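## Task

Put the plate whose ID is M60 into nest OUT, oriented so its A1 well sits at the nest corner labelled A1. Return each of the two remaining plates to the nest it began in; for those, either orientation is fine. All three plates must rest flat within their nest locators, stay there without the robot holding them, and the grippers must be released and withdrawn at the end.

## Robot and tools

ROBOT AND LAYOUT. Two arms, left_arm and right_arm, each with a parallel gripper. The names do not refer to image sides. The fingers extend along the gripper's +z axis and close along its y axis. The reported hand position is the midpoint between the finger pads, roughly 1 cm short of the tips. Nests OUT and RG (a raised nest for regripping) lie between the arms. In front of the arms, going clockwise when viewed from above, are N1, N2, N3 and RD. A fixed barcode scanner stands next to RD. The arm bases may be tilted. Their mounting plates and the metal frame behind them are fixed obstacles, and a 'too close' warning counts each plate plus its side of the frame as part of that arm.

PLATE IDs AND ORIENTATION. A plate is identified by setting it flat in RD with its A1 well at RD's A1 corner and nothing blocking the scanner. The scanner then reports the ID in lower case, for example m60. A reversed plate reads no_read, and the scanner never reports a wrong ID. On each plate, well A1 is at the labelled short end, in the corner farthest from the labelled long side. Any plate may start reversed.

FRAME. States use a single scene frame in metres. The origin is on the table top between the arms, +x points out over the table, +z points up, and left_arm is on the +y side. Orientation is given as a quaternion in w,x,y,z order. Printed hand positions can be off from the true ones, more so at long reach.

execute_actions(actions). This takes a list of actions that run in sequence. Each action may contain rows, steps and until. An empty list only returns the current state and camera images.
- rows: 1 to 15 rows, each applied for one control step of 1/30 s. Each row is a single list of 14 numbers in [-1, 1]. The first 7 belong to left_arm: dx, dy, dz, rx, ry, rz, opening. The next 7 are the same fields for right_arm. Always send all 14, even when one arm stays still.
- dx, dy, dz, rx, ry, rz are an offset, not a pose. They are measured in the gripper's own axes from its measured pose at the start of the action; for a call's first action, that is the last pose reported. Every row is relative to that same start, not to the previous row. A value of 1.0 equals 0.6 m or 180 degrees. rx, ry, rz together form one rotation vector. All zeros means hold the start pose.
- opening is absolute. +1 is fully open (0.094 m) and -1 is closed. Allow at least about 0.2 s for a full close.
- steps: an integer from 1 to 450, no fewer than the number of rows, default 15. Once the rows are used up, each arm keeps heading for the last row's target and each gripper keeps the last row's opening. Give long moves enough steps.
- until: ends the action early once every condition holds. It only reads the scanner and does not halt the arms. Fields are code (an ID or no_read) and reads (how many times code has switched from no_read to an ID). Write a value directly, or as [comparison, value] using '=', '!=', '<', '<=', '>' or '>='. Numbers always need a comparison. Example: {"steps": 150, "until": {"scanner": {"code": "m60"}}}.
Any out-of-range value or unknown name causes the whole call to be rejected before anything moves.

MOTION BEHAVIOUR. On each step the commanded pose is clipped to within 70 mm and 16 degrees of the measured pose, and the arm is then driven by damped inverse kinematics, with position taking priority over orientation. Arms often end a centimetre or more short, usually too low, and repeated zero offsets let them sag further. Correct by aiming back to the intended height, raising the aim if the arm still sits low. Very small commands of a few mm may produce no motion. To start smoothly, ramp the offset up gradually: adding 0.01 per row gives 6 mm per step. Sudden starts can shake a held plate loose. If an action's steps run out mid-move, send the remainder in the next action instead of relying on the hold. While you are composing a reply, the robot holds the last command.

RESULT LINES. The state line shows 'left_arm: …' and 'right_arm: …' with end_effector_position and end_effector_quat_wxyz. 'Hand target' gives the pose the controller is currently steering toward. 'pose unreachable' means the clearance check altered or blocked that arm's command; the arm then drops its target and stops. If an arm is forced too far from its target, both arms drop their targets. grip_measured is the finger opening on the command scale, and the last entry in Joint positions is that opening in metres. These readings may be off by up to about 1 mm. To hold a plate, command about 0.03 below grip_measured; a smaller gap gives a lighter grip. Finger force tops out near 50 to 62 N per pad. Scanner code and reads also appear in the results. MOTOR HOT appears from 85 °C. At 100 °C an OVER-TEMPERATURE FAULT stops that arm and it falls, so avoid holding loads longer than needed. Joint limits (rad), base to gripper: waist -2.880..2.880, shoulder 0..3.142, elbow 0..3.019, wrist pitch -1.693..1.571, wrist yaw -1.571..1.571, wrist roll -2.094..2.094.

zoom_image(camera, region). Returns an enlarged crop of that camera's latest image. camera is one of cam_head_left, cam_head_right, cam_high, cam_low, cam_left_wrist, cam_right_wrist, all 504x504. region is [x0, y0, x1, y1] in image pixels, measured from the top-left corner, no larger than 504 by 504.

finished_scene(scene). Pass the current scene number (1 or 2). This cannot be undone. The result reports whether the goal was met and gives the next task. Call it only once every plate rests on its own and the grippers are open and withdrawn.

AVOID. Do not drop plates, knock anything off the table, push hard, or let the arms strike or press on each other. Expect occasional brief tugs on held parts or nudges to loose objects. Move the idle arm out of the way when needed.

Each tool is called after "Emit:" as name(argument=value, ...) on one line, values as JSON.

## Session

Emit:
execute_actions(actions=[])

Scene clock: 0.00 s.
left_arm: end_effector_position=(+0.4380, +0.7007, +0.3415) grip_measured=+1.000 end_effector_quat_wxyz=(+0.663, -0.591, +0.382, -0.254) | right_arm: end_effector_position=(+0.4826, -0.0850, +0.3852) grip_measured=+1.000 end_effector_quat_wxyz=(-0.252, +0.739, -0.603, +0.164)
Joint positions: left_arm=[ 0.897  1.279  0.807  0.481  0.248 -1.366  0.094] | right_arm=[ 0.609  1.52   1.718 -1.17   0.139 -1.263  0.094]
Joint velocities: left_arm=[-0.015 -0.015  0.002  0.007 -0.037  0.007  0.   ] | right_arm=[-0.005 -0.005  0.002 -0.002 -0.022  0.022  0.   ]
Motor temperatures (°C, as the motors report them): left_arm=[27 26 28 29 29 29] | right_arm=[29 28 29 30 26 30]
Hand target (left_arm): +0.441, +0.704, +0.352; +0.670, -0.585, +0.379, -0.255
Hand target (right_arm): +0.485, -0.083, +0.406; -0.272, +0.733, -0.600, +0.171
scanner: code=no_read reads=0

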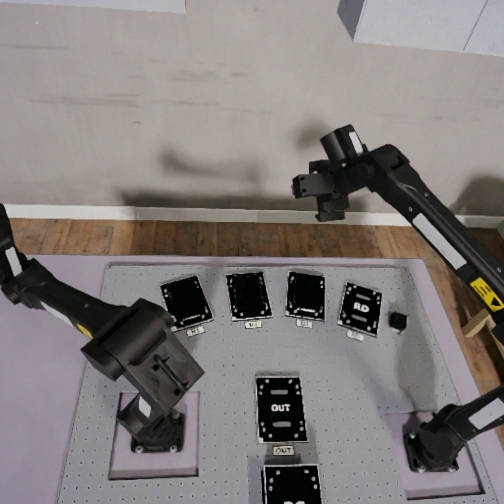

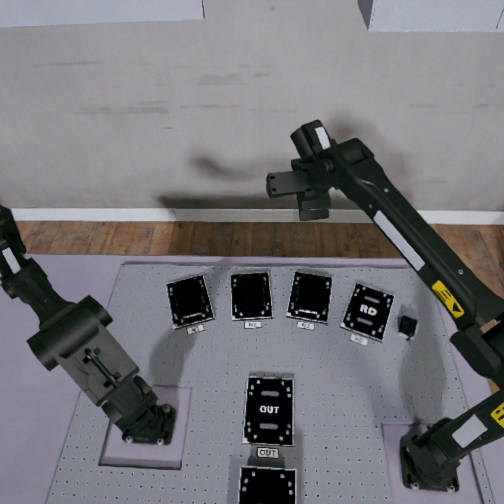

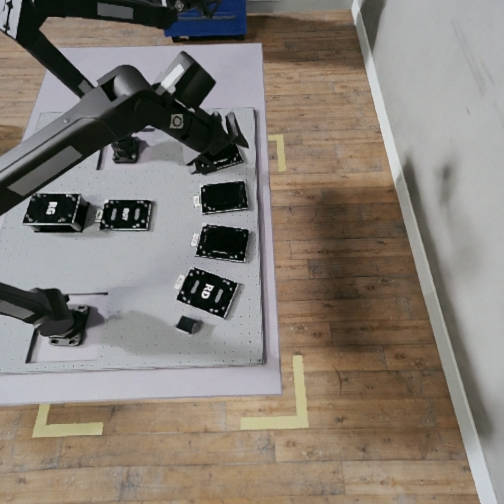

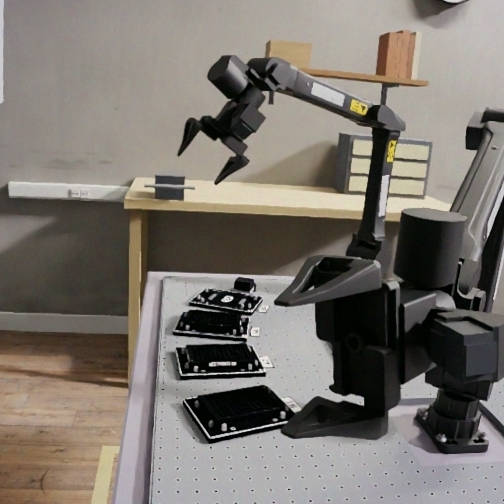

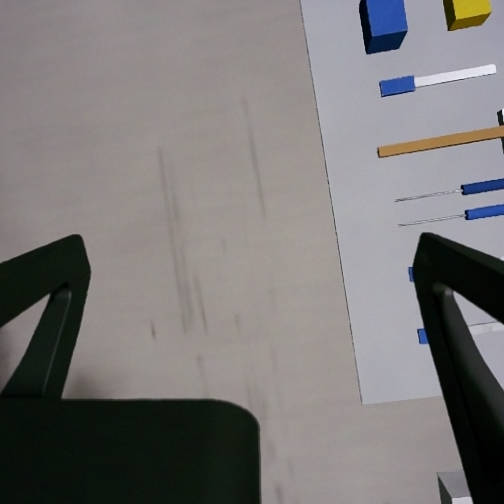

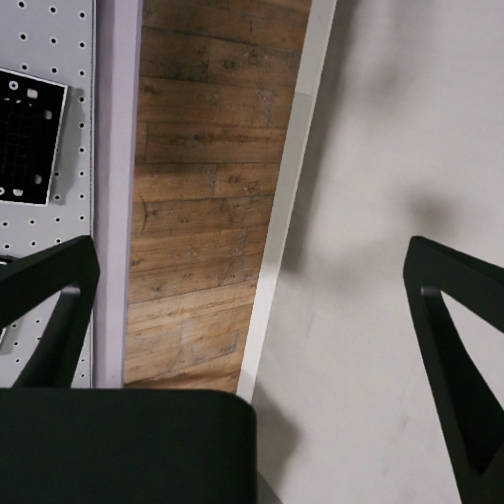

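Emit:
zoom_image(camera="cam_head_left", region=[150, 260, 420, 504])

Emit:
zoom_image(camera="cam_low", region=[160, 270, 310, 450])

Emit:
zoom_image(camera="cam_head_right", region=[160, 270, 340, 340])

Region (150, 260, 420, 504) of cam_head_left's 504x504 image, scaled by 1.867, with more detail than that image has; it fills the top 455 rows of this view, and the rest is white.

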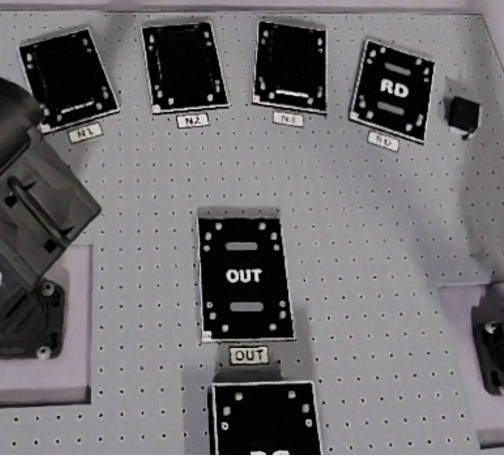

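Region (160, 270, 310, 450) of cam_low's 504x504 image, scaled by 2.800, with more detail than that image has.

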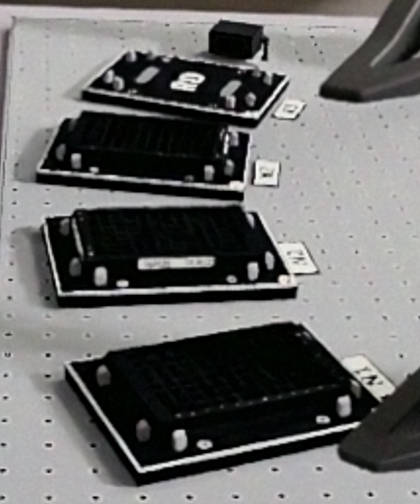

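Region (160, 270, 340, 340) of cam_head_right's 504x504 image, scaled by 2.800, with more detail than that image has.

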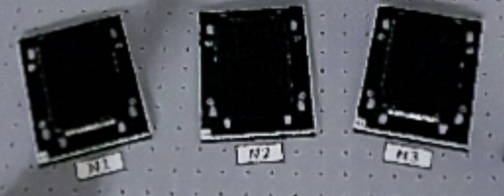

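Emit:
execute_actions(actions=[{"rows":[[0,0,0,0,0,0,1,-0.117,0.528,0.119,0.095,0,0.539,1]],"steps":90}])

Scene clock: 14.60 s.
left_arm: end_effector_position=(+0.4380, +0.7007, +0.3415) grip_measured=+1.000 end_effector_quat_wxyz=(+0.663, -0.591, +0.382, -0.254) | right_arm: end_effector_position=(+0.2555, -0.0604, +0.1440) grip_measured=+1.000 end_effector_quat_wxyz=(+0.382, +0.001, +0.924, -0.009)
Joint positions: left_arm=[ 0.897  1.279  0.807  0.481  0.248 -1.366  0.094] | right_arm=[ 1.155  1.298  0.808 -0.675  0.69   0.953  0.094]
Joint velocities: left_arm=[ 0.005 -0.024 -0.002 -0.012  0.066 -0.051  0.   ] | right_arm=[-0.015  0.005  0.002  0.007  0.007 -0.037  0.   ]
Motor temperatures (°C, as the motors report them): left_arm=[27 27 32 29 29 29] | right_arm=[29 29 33 30 26 30]
Hand target (left_arm): +0.438, +0.701, +0.341; +0.663, -0.591, +0.382, -0.254
Hand target (right_arm): +0.254, -0.051, +0.148; +0.385, +0.000, +0.923, -0.001
Off the commanded pose (left_arm): 0.000 m, 0 deg.
Off the commanded pose (right_arm): 0.013 m, 1 deg.
scanner: code=no_read reads=0

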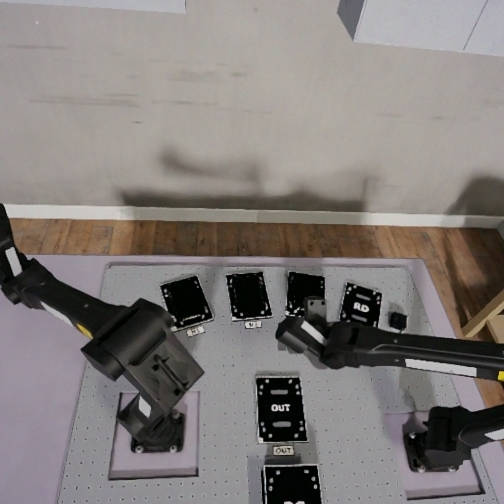

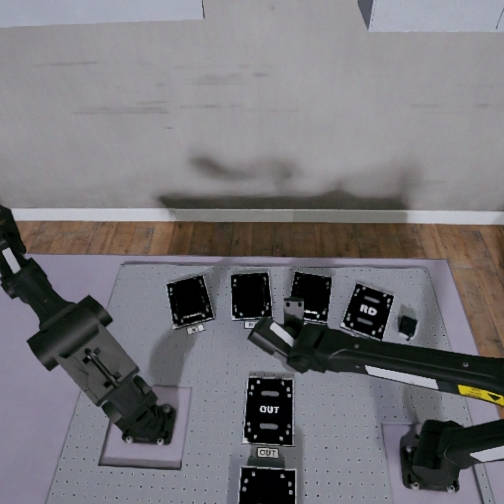

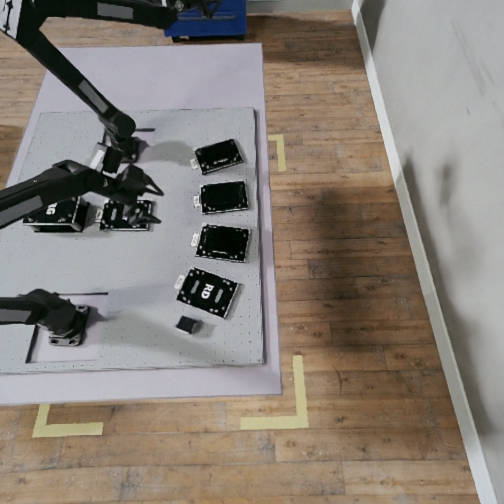

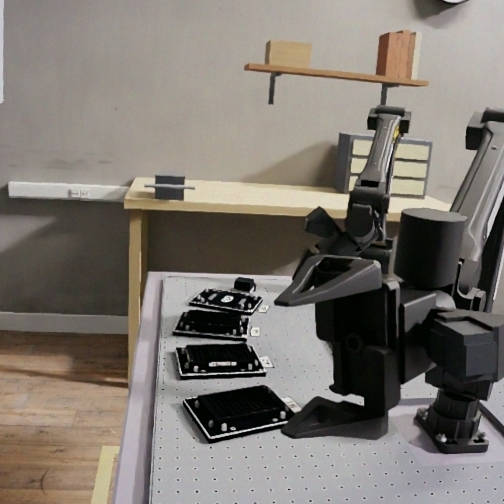

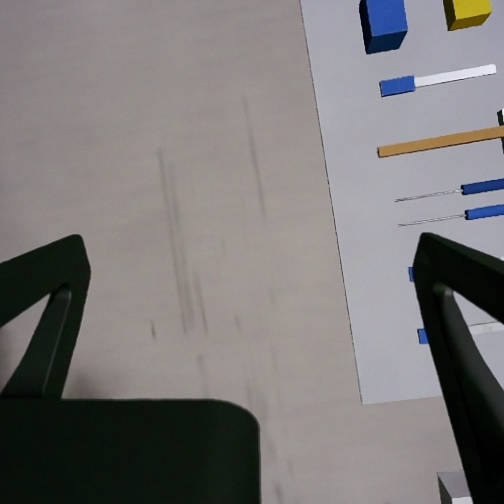

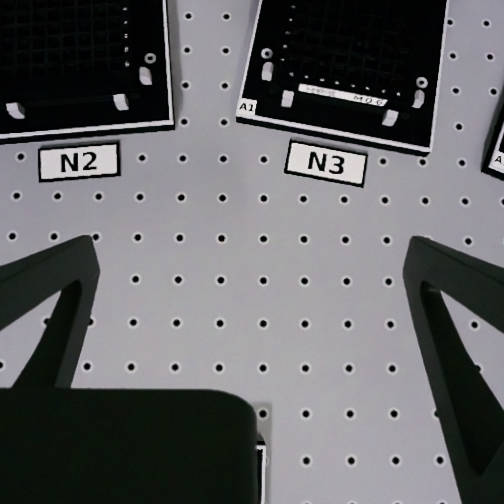

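Emit:
zoom_image(camera="cam_right_wrist", region=[280, 60, 420, 130])

Emit:
execute_actions(actions=[{"rows":[[0,0,0,0,0,0,1,-0.03,0.38,0.03,0,0,0,1]],"steps":75}])

Region (280, 60, 420, 130) of cam_right_wrist's 504x504 image, scaled by 3.600, with more detail than that image has.

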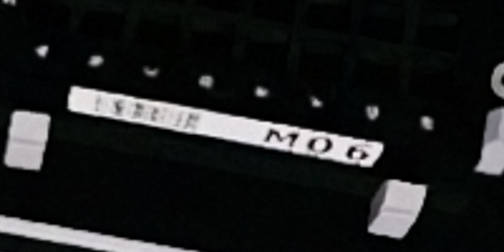

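Scene clock: 19.53 s.
left_arm: end_effector_position=(+0.4380, +0.7007, +0.3415) grip_measured=+1.000 end_effector_quat_wxyz=(+0.663, -0.591, +0.382, -0.254) | right_arm: end_effector_position=(+0.2801, +0.1524, +0.1171) grip_measured=+1.000 end_effector_quat_wxyz=(+0.373, -0.010, +0.927, -0.032)
Joint positions: left_arm=[ 0.897  1.279  0.807  0.481  0.248 -1.366  0.094] | right_arm=[ 1.29   1.87   1.438 -0.891  0.735  1.115  0.094]
Joint velocities: left_arm=[ 0.005 -0.005 -0.017  0.002  0.066  0.007  0.   ] | right_arm=[-0.015 -0.015 -0.012 -0.022 -0.022 -0.066  0.   ]
Motor temperatures (°C, as the motors report them): left_arm=[27 27 32 29 29 29] | right_arm=[29 29 33 30 27 30]
Hand target (left_arm): +0.438, +0.701, +0.341; +0.663, -0.591, +0.382, -0.254
Hand target (right_arm): +0.284, +0.166, +0.144; +0.382, +0.001, +0.924, -0.010
Off the commanded pose (left_arm): 0.000 m, 0 deg.
Off the commanded pose (right_arm): 0.028 m, 3 deg.
scanner: code=no_read reads=0

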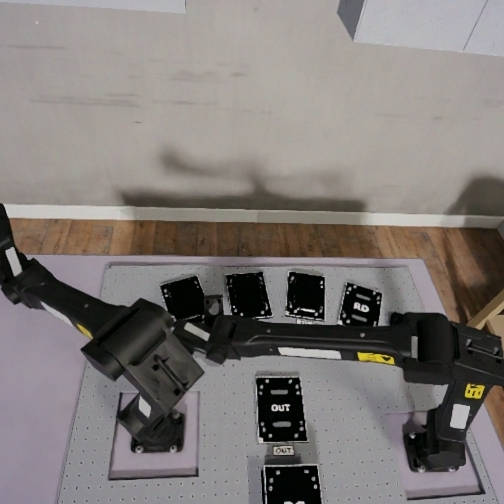

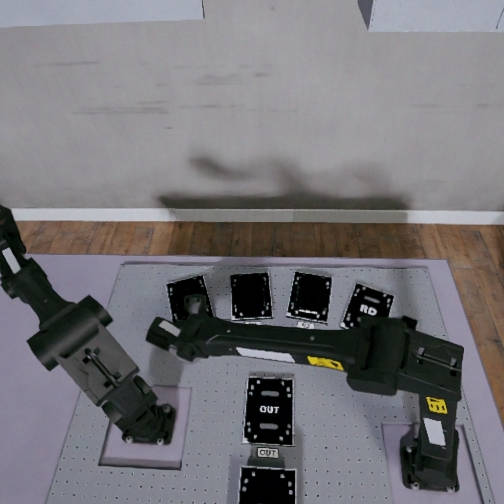

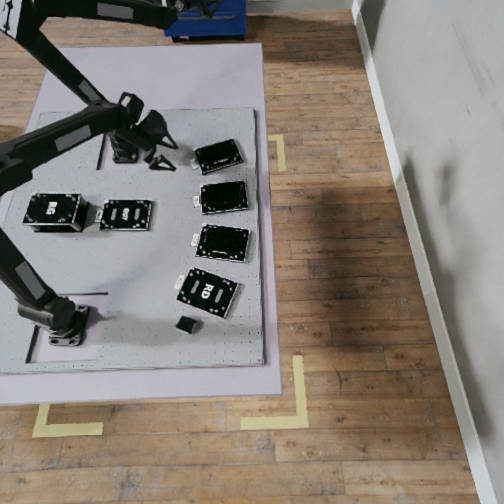

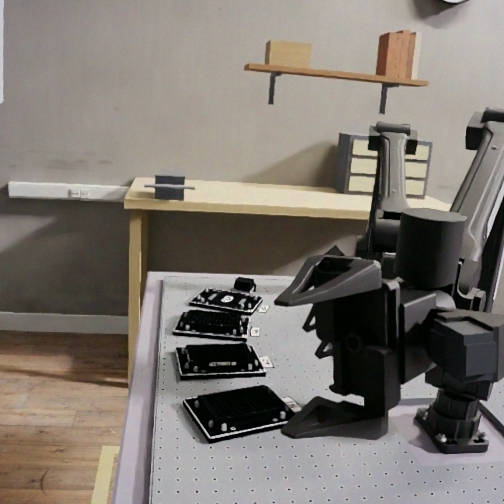

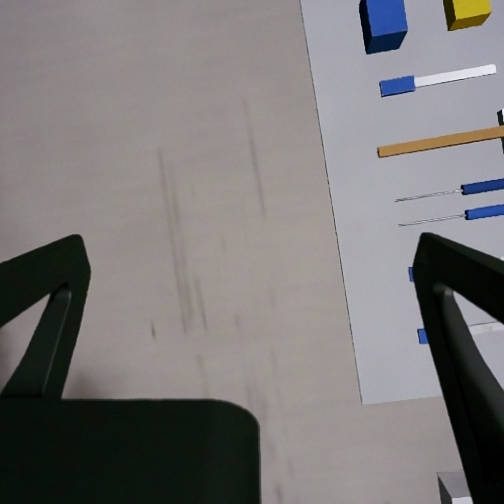

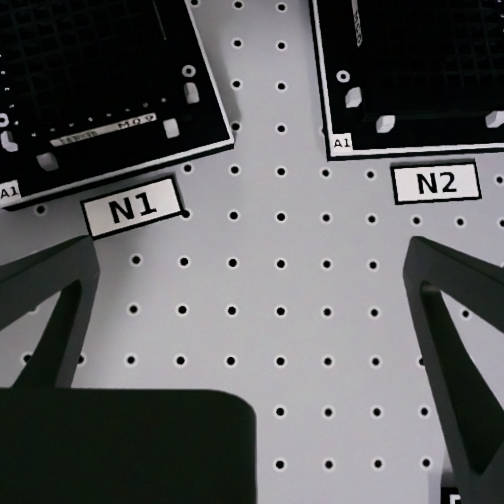

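Emit:
execute_actions(actions=[{"rows":[[0,0,0,0,0,0,1,-0.232,-0.15,0.13,0,0.243,0,1]],"steps":75}])

Scene clock: 27.83 s.
left_arm: end_effector_position=(+0.4380, +0.7007, +0.3415) grip_measured=+1.000 end_effector_quat_wxyz=(+0.663, -0.591, +0.382, -0.254) | right_arm: end_effector_position=(+0.4271, +0.0549, +0.1524) grip_measured=+1.000 end_effector_quat_wxyz=(-0.008, +0.009, +0.999, -0.039)
Joint positions: left_arm=[ 0.897  1.279  0.807  0.481  0.248 -1.366  0.094] | right_arm=[ 0.823  2.053  1.956 -1.541  0.045  0.786  0.094]
Joint velocities: left_arm=[-0.005 -0.005 -0.022 -0.007 -0.037  0.051  0.   ] | right_arm=[-0.005  0.005 -0.002  0.022 -0.007 -0.007  0.   ]
Motor temperatures (°C, as the motors report them): left_arm=[27 27 33 29 29 29] | right_arm=[29 30 35 30 27 30]
Hand target (left_arm): +0.438, +0.701, +0.341; +0.663, -0.591, +0.382, -0.254
Hand target (right_arm): +0.432, +0.065, +0.165; -0.000, +0.002, +1.000, -0.030
Off the commanded pose (left_arm): 0.000 m, 0 deg.
Off the commanded pose (right_arm): 0.016 m, 2 deg.
scanner: code=no_read reads=0

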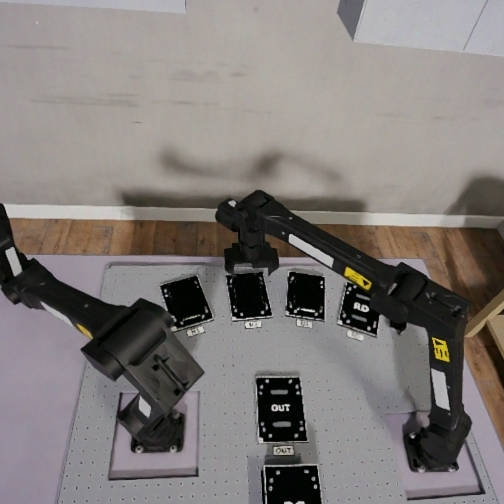

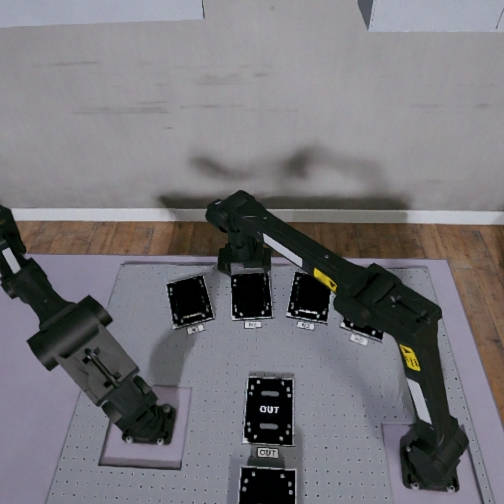

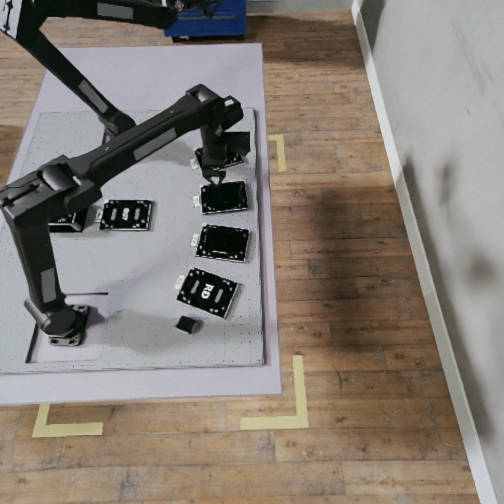

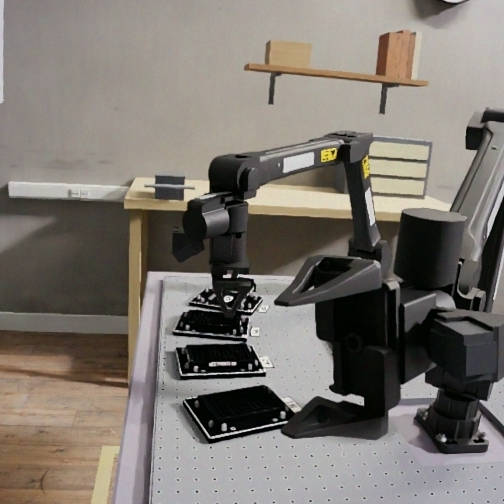

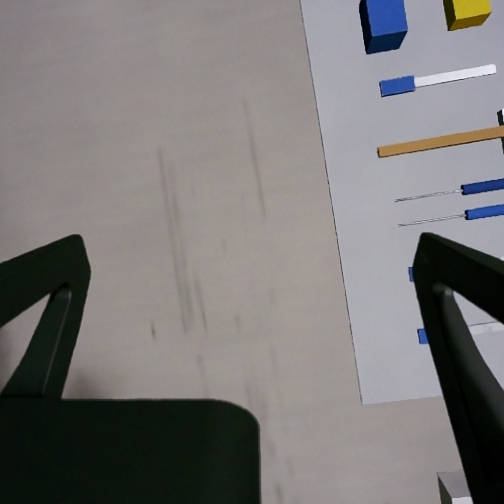

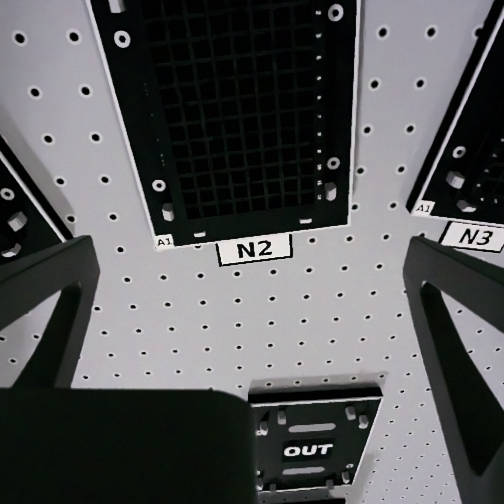

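Emit:
execute_actions(actions=[{"rows":[[0,0,0,0,0,0,1,-0.02,0.025,0.12,-0.03,-0.005,-0.04,1]],"steps":50}])

Scene clock: 31.43 s.
left_arm: end_effector_position=(+0.4380, +0.7007, +0.3415) grip_measured=+1.000 end_effector_quat_wxyz=(+0.663, -0.591, +0.382, -0.254) | right_arm: end_effector_position=(+0.4246, +0.0629, +0.0625) grip_measured=+1.000 end_effector_quat_wxyz=(-0.020, -0.057, +0.998, -0.009)
Joint positions: left_arm=[ 0.897  1.279  0.807  0.481  0.248 -1.366  0.094] | right_arm=[ 0.819  2.099  1.793 -1.308 -0.012  0.648  0.094]
Joint velocities: left_arm=[-0.015  0.015 -0.007 -0.002 -0.051 -0.022  0.   ] | right_arm=[-0.015 -0.005  0.002 -0.002 -0.022 -0.037  0.   ]
Motor temperatures (°C, as the motors report them): left_arm=[27 27 33 29 29 29] | right_arm=[29 30 35 30 27 30]
Hand target (left_arm): +0.438, +0.701, +0.341; +0.663, -0.591, +0.382, -0.254
Hand target (right_arm): +0.438, +0.064, +0.080; -0.002, -0.054, +0.998, +0.008
Off the commanded pose (left_arm): 0.000 m, 0 deg.
Off the commanded pose (right_arm): 0.021 m, 3 deg.
scanner: code=no_read reads=0

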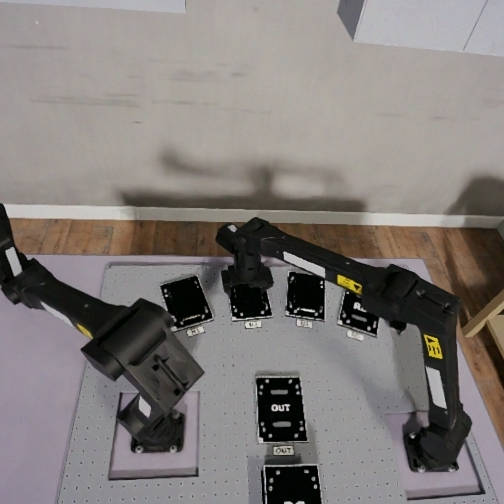

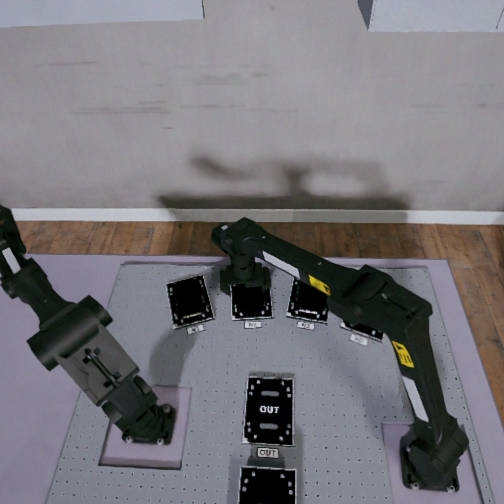

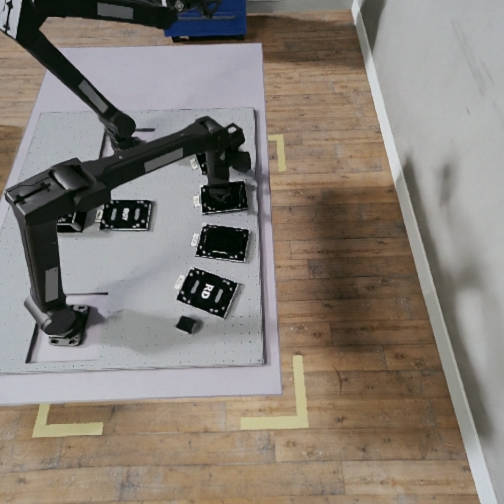

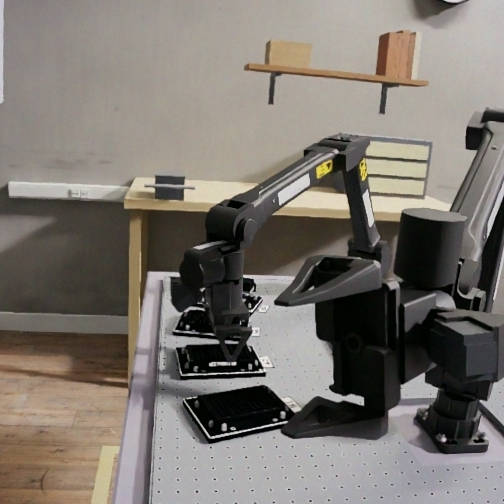

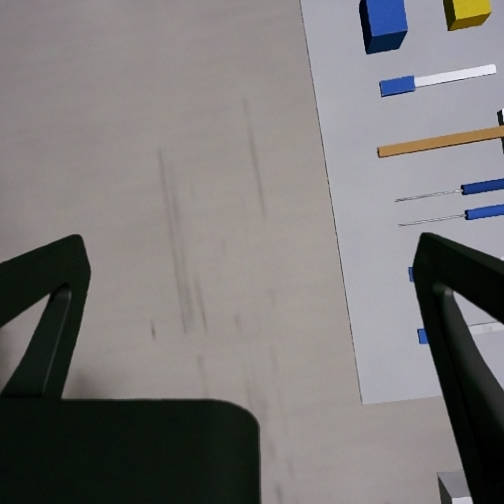

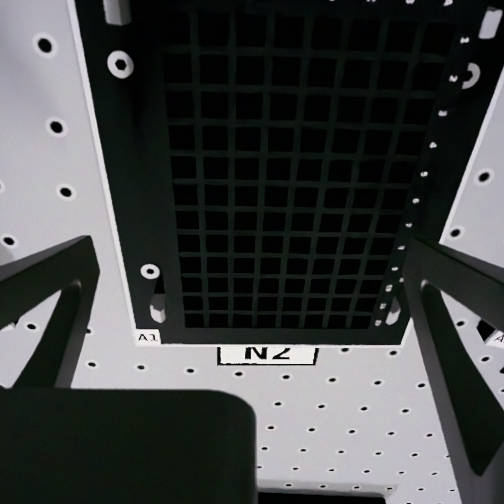

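Emit:
execute_actions(actions=[{"rows":[[0,0,0,0,0,0,1,-0.04,-0.018,-0.005,-0.012,-0.024,0.01,1]],"steps":40}])

Scene clock: 34.47 s.
left_arm: end_effector_position=(+0.4380, +0.7007, +0.3415) grip_measured=+1.000 end_effector_quat_wxyz=(+0.663, -0.591, +0.382, -0.254) | right_arm: end_effector_position=(+0.4398, +0.0560, +0.0537) grip_measured=+1.000 end_effector_quat_wxyz=(+0.002, -0.047, +0.999, +0.001)
Joint positions: left_arm=[ 0.897  1.279  0.807  0.481  0.248 -1.366  0.094] | right_arm=[ 0.798  2.093  1.758 -1.232  0.     0.648  0.094]
Joint velocities: left_arm=[-0.015 -0.005  0.007  0.007 -0.007 -0.081  0.   ] | right_arm=[ 0.005  0.005 -0.012  0.012 -0.037 -0.007  0.   ]
Motor temperatures (°C, as the motors report them): left_arm=[27 27 33 29 29 29] | right_arm=[29 31 35 30 27 30]
Hand target (left_arm): +0.438, +0.701, +0.341; +0.663, -0.591, +0.382, -0.254
Hand target (right_arm): +0.450, +0.055, +0.065; +0.016, -0.042, +0.999, +0.011
Off the commanded pose (left_arm): 0.000 m, 0 deg.
Off the commanded pose (right_arm): 0.015 m, 2 deg.
scanner: code=no_read reads=0

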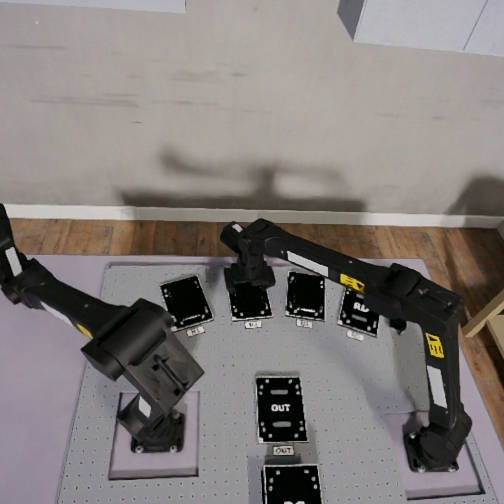

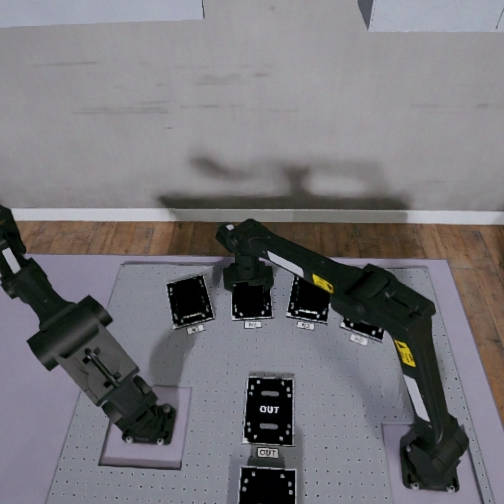

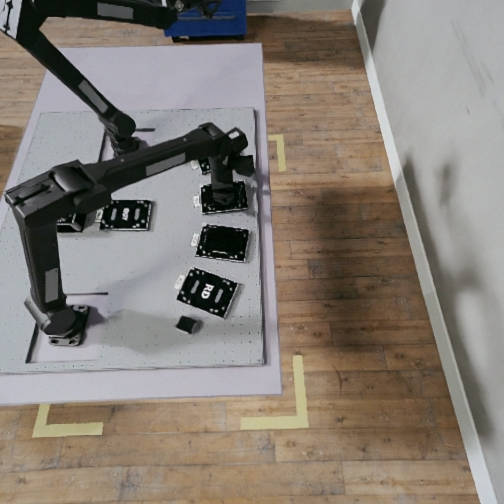

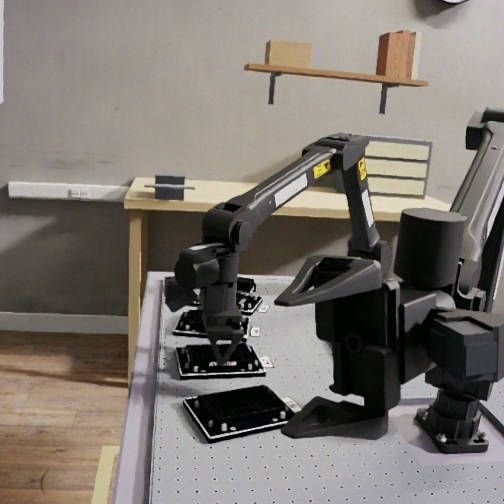

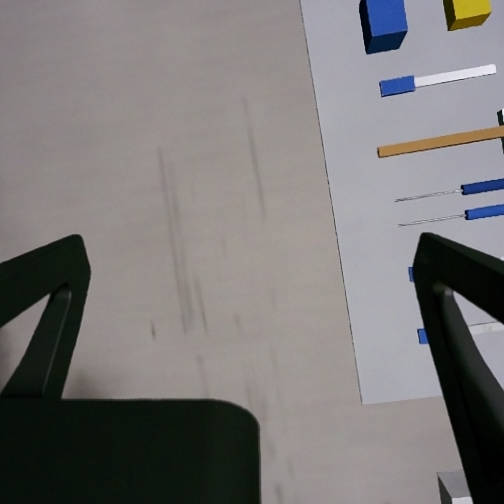

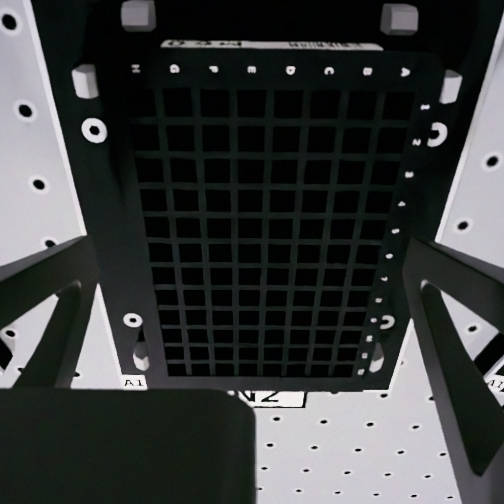

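Emit:
execute_actions(actions=[{"rows":[[0,0,0,0,0,0,1,-0.008,-0.009,0.005,-0.008,-0.01,0.006,1]],"steps":40}])

Scene clock: 37.10 s.
left_arm: end_effector_position=(+0.4380, +0.7007, +0.3415) grip_measured=+1.000 end_effector_quat_wxyz=(+0.663, -0.591, +0.382, -0.254) | right_arm: end_effector_position=(+0.4356, +0.0513, +0.0397) grip_measured=+1.000 end_effector_quat_wxyz=(+0.004, -0.045, +0.999, +0.003)
Joint positions: left_arm=[ 0.897  1.279  0.807  0.481  0.248 -1.366  0.094] | right_arm=[ 0.797  2.087  1.709 -1.184 -0.     0.65   0.094]
Joint velocities: left_arm=[ 0.005 -0.005 -0.007  0.007  0.066 -0.037  0.   ] | right_arm=[-0.005 -0.005 -0.017  0.012 -0.081  0.051  0.   ]
Motor temperatures (°C, as the motors report them): left_arm=[27 27 33 29 29 29] | right_arm=[29 31 35 30 27 30]
Hand target (left_arm): +0.438, +0.701, +0.341; +0.663, -0.591, +0.382, -0.254
Hand target (right_arm): +0.445, +0.051, +0.051; +0.017, -0.037, +0.999, +0.014
Off the commanded pose (left_arm): 0.000 m, 0 deg.
Off the commanded pose (right_arm): 0.014 m, 2 deg.
scanner: code=no_read reads=0

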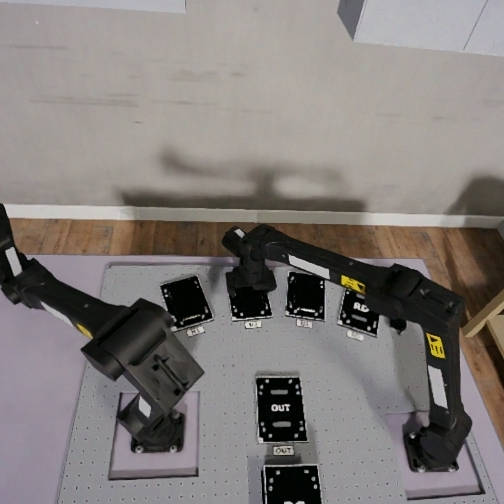

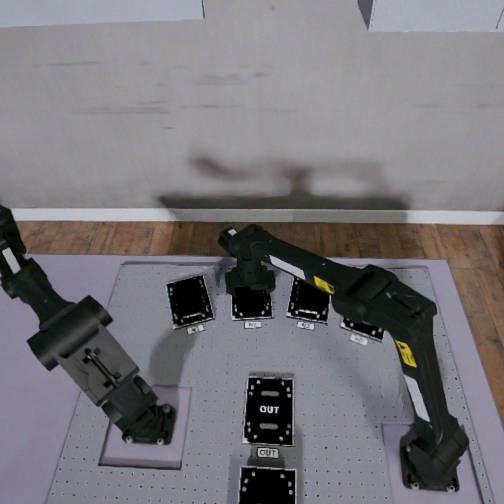

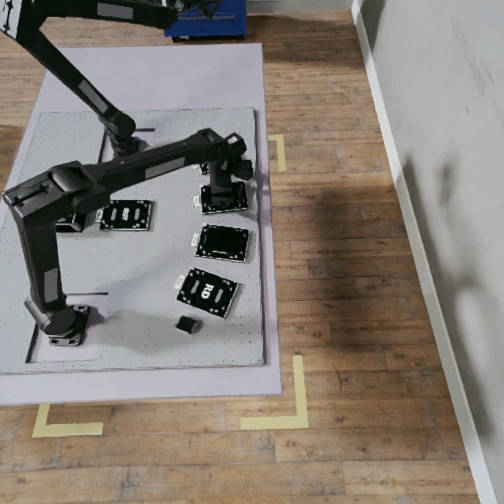

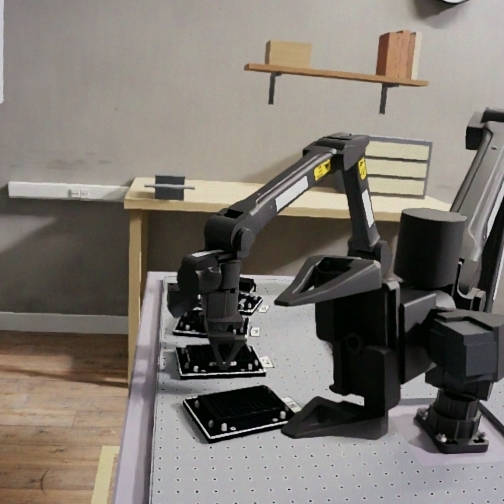

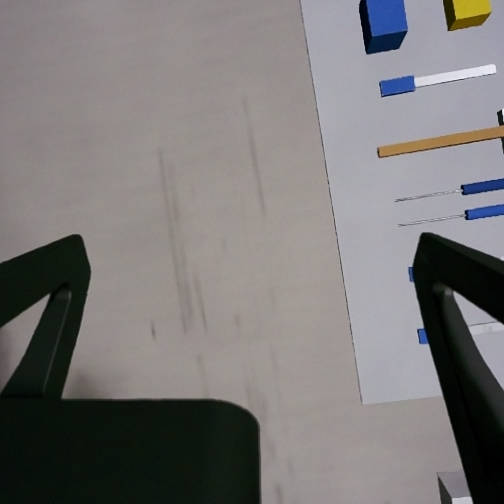

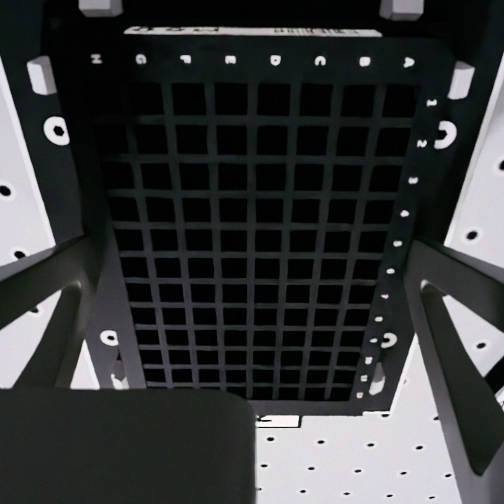

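Centred.

Emit:
execute_actions(actions=[{"rows":[[0,0,0,0,0,0,1,-0.004,-0.003,0.005,-0.007,-0.008,0.004,1]],"steps":40}])

Emit:
zoom_image(camera="cam_low", region=[160, 300, 290, 390])

Scene clock: 42.20 s.
left_arm: end_effector_position=(+0.4380, +0.7007, +0.3415) grip_measured=+1.000 end_effector_quat_wxyz=(+0.663, -0.591, +0.382, -0.254) | right_arm: end_effector_position=(+0.4354, +0.0512, +0.0393) grip_measured=+1.000 end_effector_quat_wxyz=(+0.012, -0.045, +0.999, +0.010)
Joint positions: left_arm=[ 0.897  1.279  0.807  0.481  0.248 -1.366  0.094] | right_arm=[ 0.797  2.073  1.685 -1.152 -0.     0.651  0.094]
Joint velocities: left_arm=[-0.015 -0.005  0.007  0.027 -0.051 -0.007  0.   ] | right_arm=[-0.015 -0.005 -0.007 -0.012  0.037 -0.007  0.   ]
Motor temperatures (°C, as the motors report them): left_arm=[27 27 34 29 29 29] | right_arm=[29 31 34 30 27 30]
Hand target (left_arm): +0.438, +0.701, +0.341; +0.663, -0.591, +0.382, -0.254
Hand target (right_arm): +0.438, +0.050, +0.037; +0.015, -0.039, +0.999, +0.015
Off the commanded pose (left_arm): 0.000 m, 0 deg.
Off the commanded pose (right_arm): 0.004 m, 1 deg.
scanner: code=no_read reads=0

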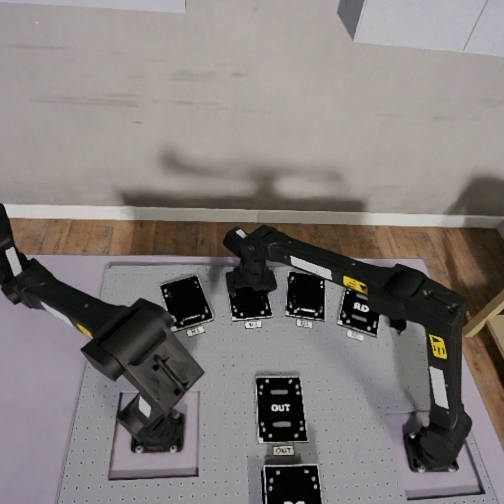

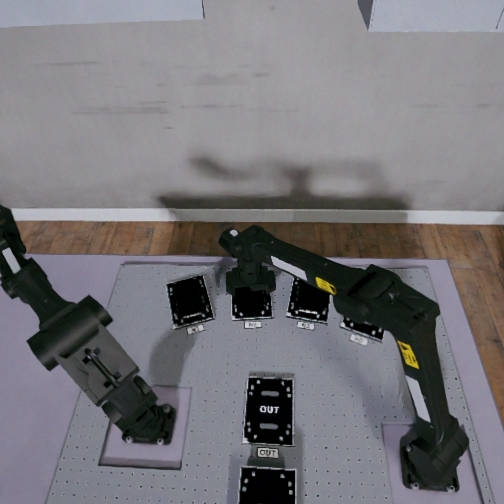

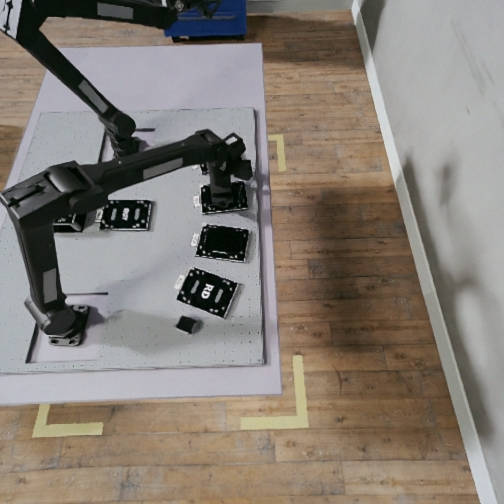

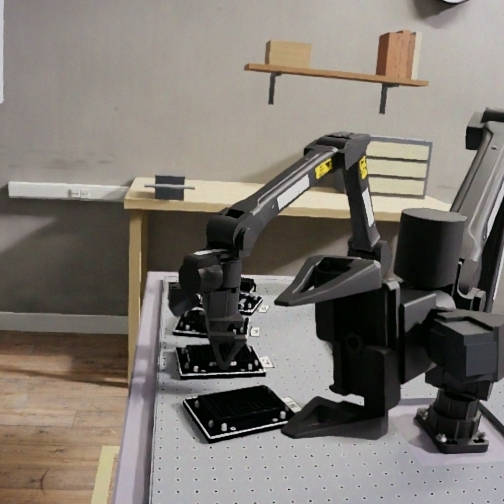

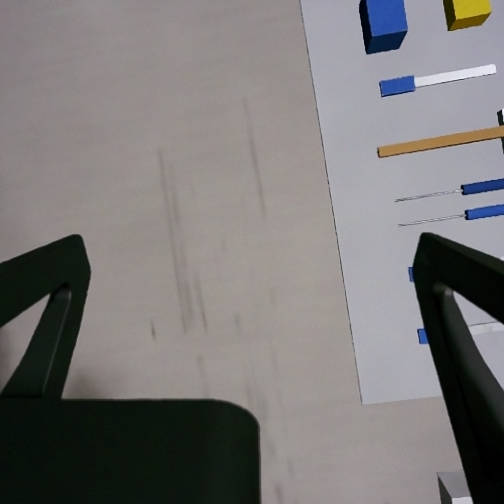

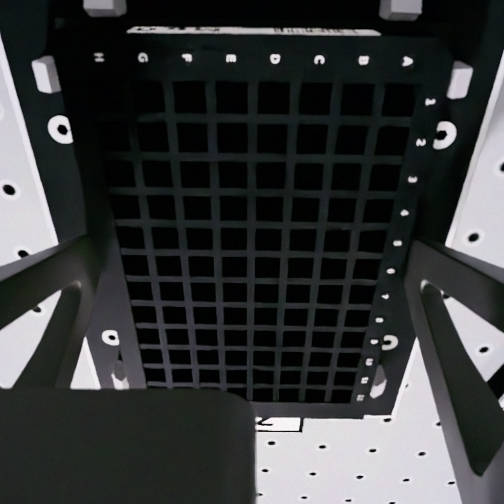

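Region (160, 300, 290, 390) of cam_low's 504x504 image, scaled by 3.877, with more detail than that image has; it fills the top 349 rows of this view, and the rest is white.

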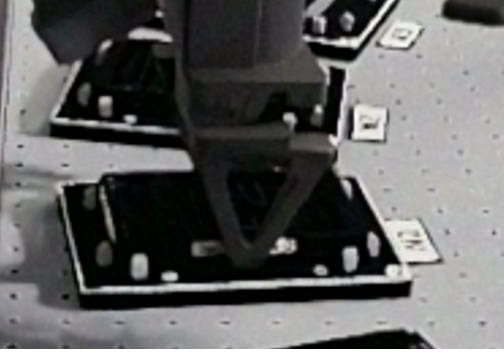

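Fingers have bottomed out on the nest. Grip.

Emit:
execute_actions(actions=[{"rows":[[0,0,0,0,0,0,1,-0.012,0,-0.018,0,0,0,0.95],[0,0,0,0,0,0,1,-0.012,0,-0.018,0,0,0,0.9],[0,0,0,0,0,0,1,-0.012,0,-0.018,0,0,0,0.86],[0,0,0,0,0,0,1,-0.012,0,-0.018,0,0,0,0.82],[0,0,0,0,0,0,1,-0.012,0,-0.018,0,0,0,0.78]],"steps":25}])

Scene clock: 45.40 s.
left_arm: end_effector_position=(+0.4380, +0.7007, +0.3415) grip_measured=+1.000 end_effector_quat_wxyz=(+0.663, -0.591, +0.382, -0.254) | right_arm: end_effector_position=(+0.4334, +0.0508, +0.0401) grip_measured=+0.791 end_effector_quat_wxyz=(+0.007, -0.046, +0.999, +0.009)
Joint positions: left_arm=[ 0.897  1.279  0.807  0.481  0.248 -1.366  0.094] | right_arm=[ 0.798  2.073  1.688 -1.163 -0.005  0.649  0.084]
Joint velocities: left_arm=[-0.005 -0.005 -0.007  0.012  0.022  0.007  0.   ] | right_arm=[-0.005 -0.005 -0.012  0.002  0.037 -0.037 -0.   ]
Motor temperatures (°C, as the motors report them): left_arm=[27 27 34 29 29 29] | right_arm=[29 32 34 30 27 30]
Hand target (left_arm): +0.438, +0.701, +0.341; +0.663, -0.591, +0.382, -0.254
Hand target (right_arm): +0.442, +0.052, +0.050; +0.012, -0.045, +0.999, +0.010
Off the commanded pose (left_arm): 0.000 m, 0 deg.
Off the commanded pose (right_arm): 0.014 m, 1 deg.
scanner: code=no_read reads=0

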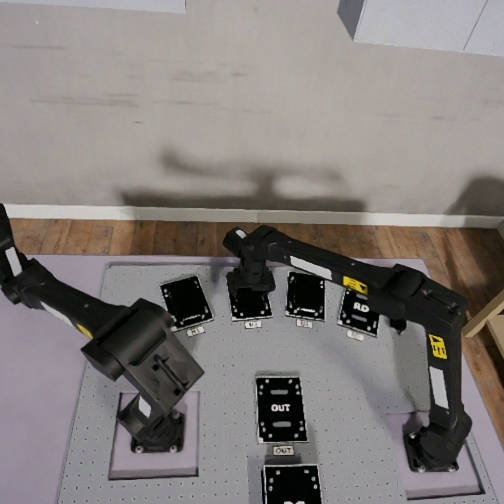

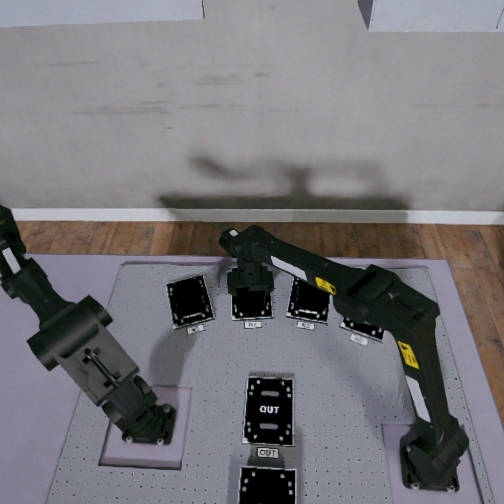

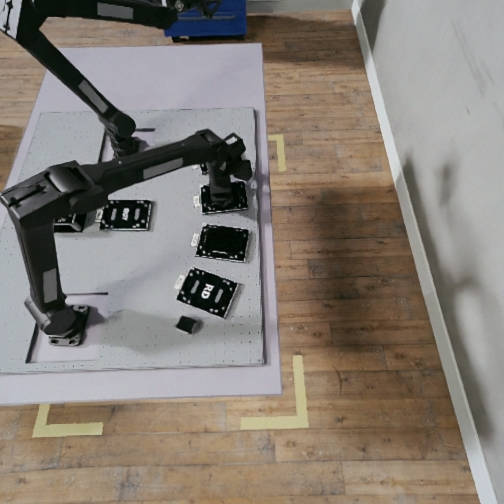

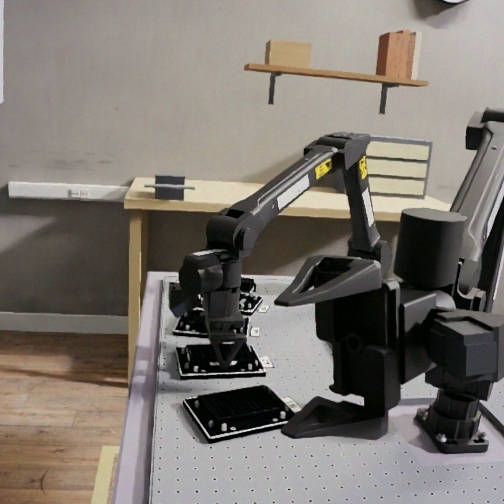

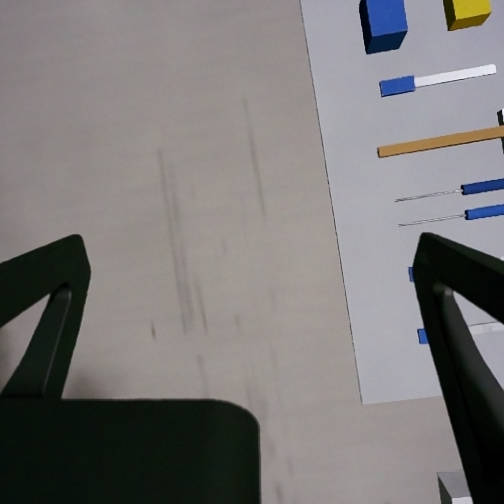

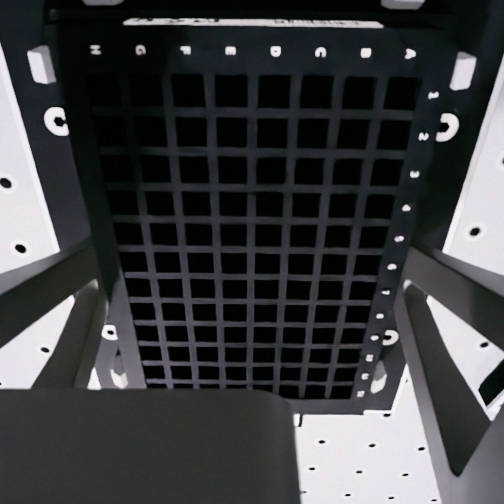

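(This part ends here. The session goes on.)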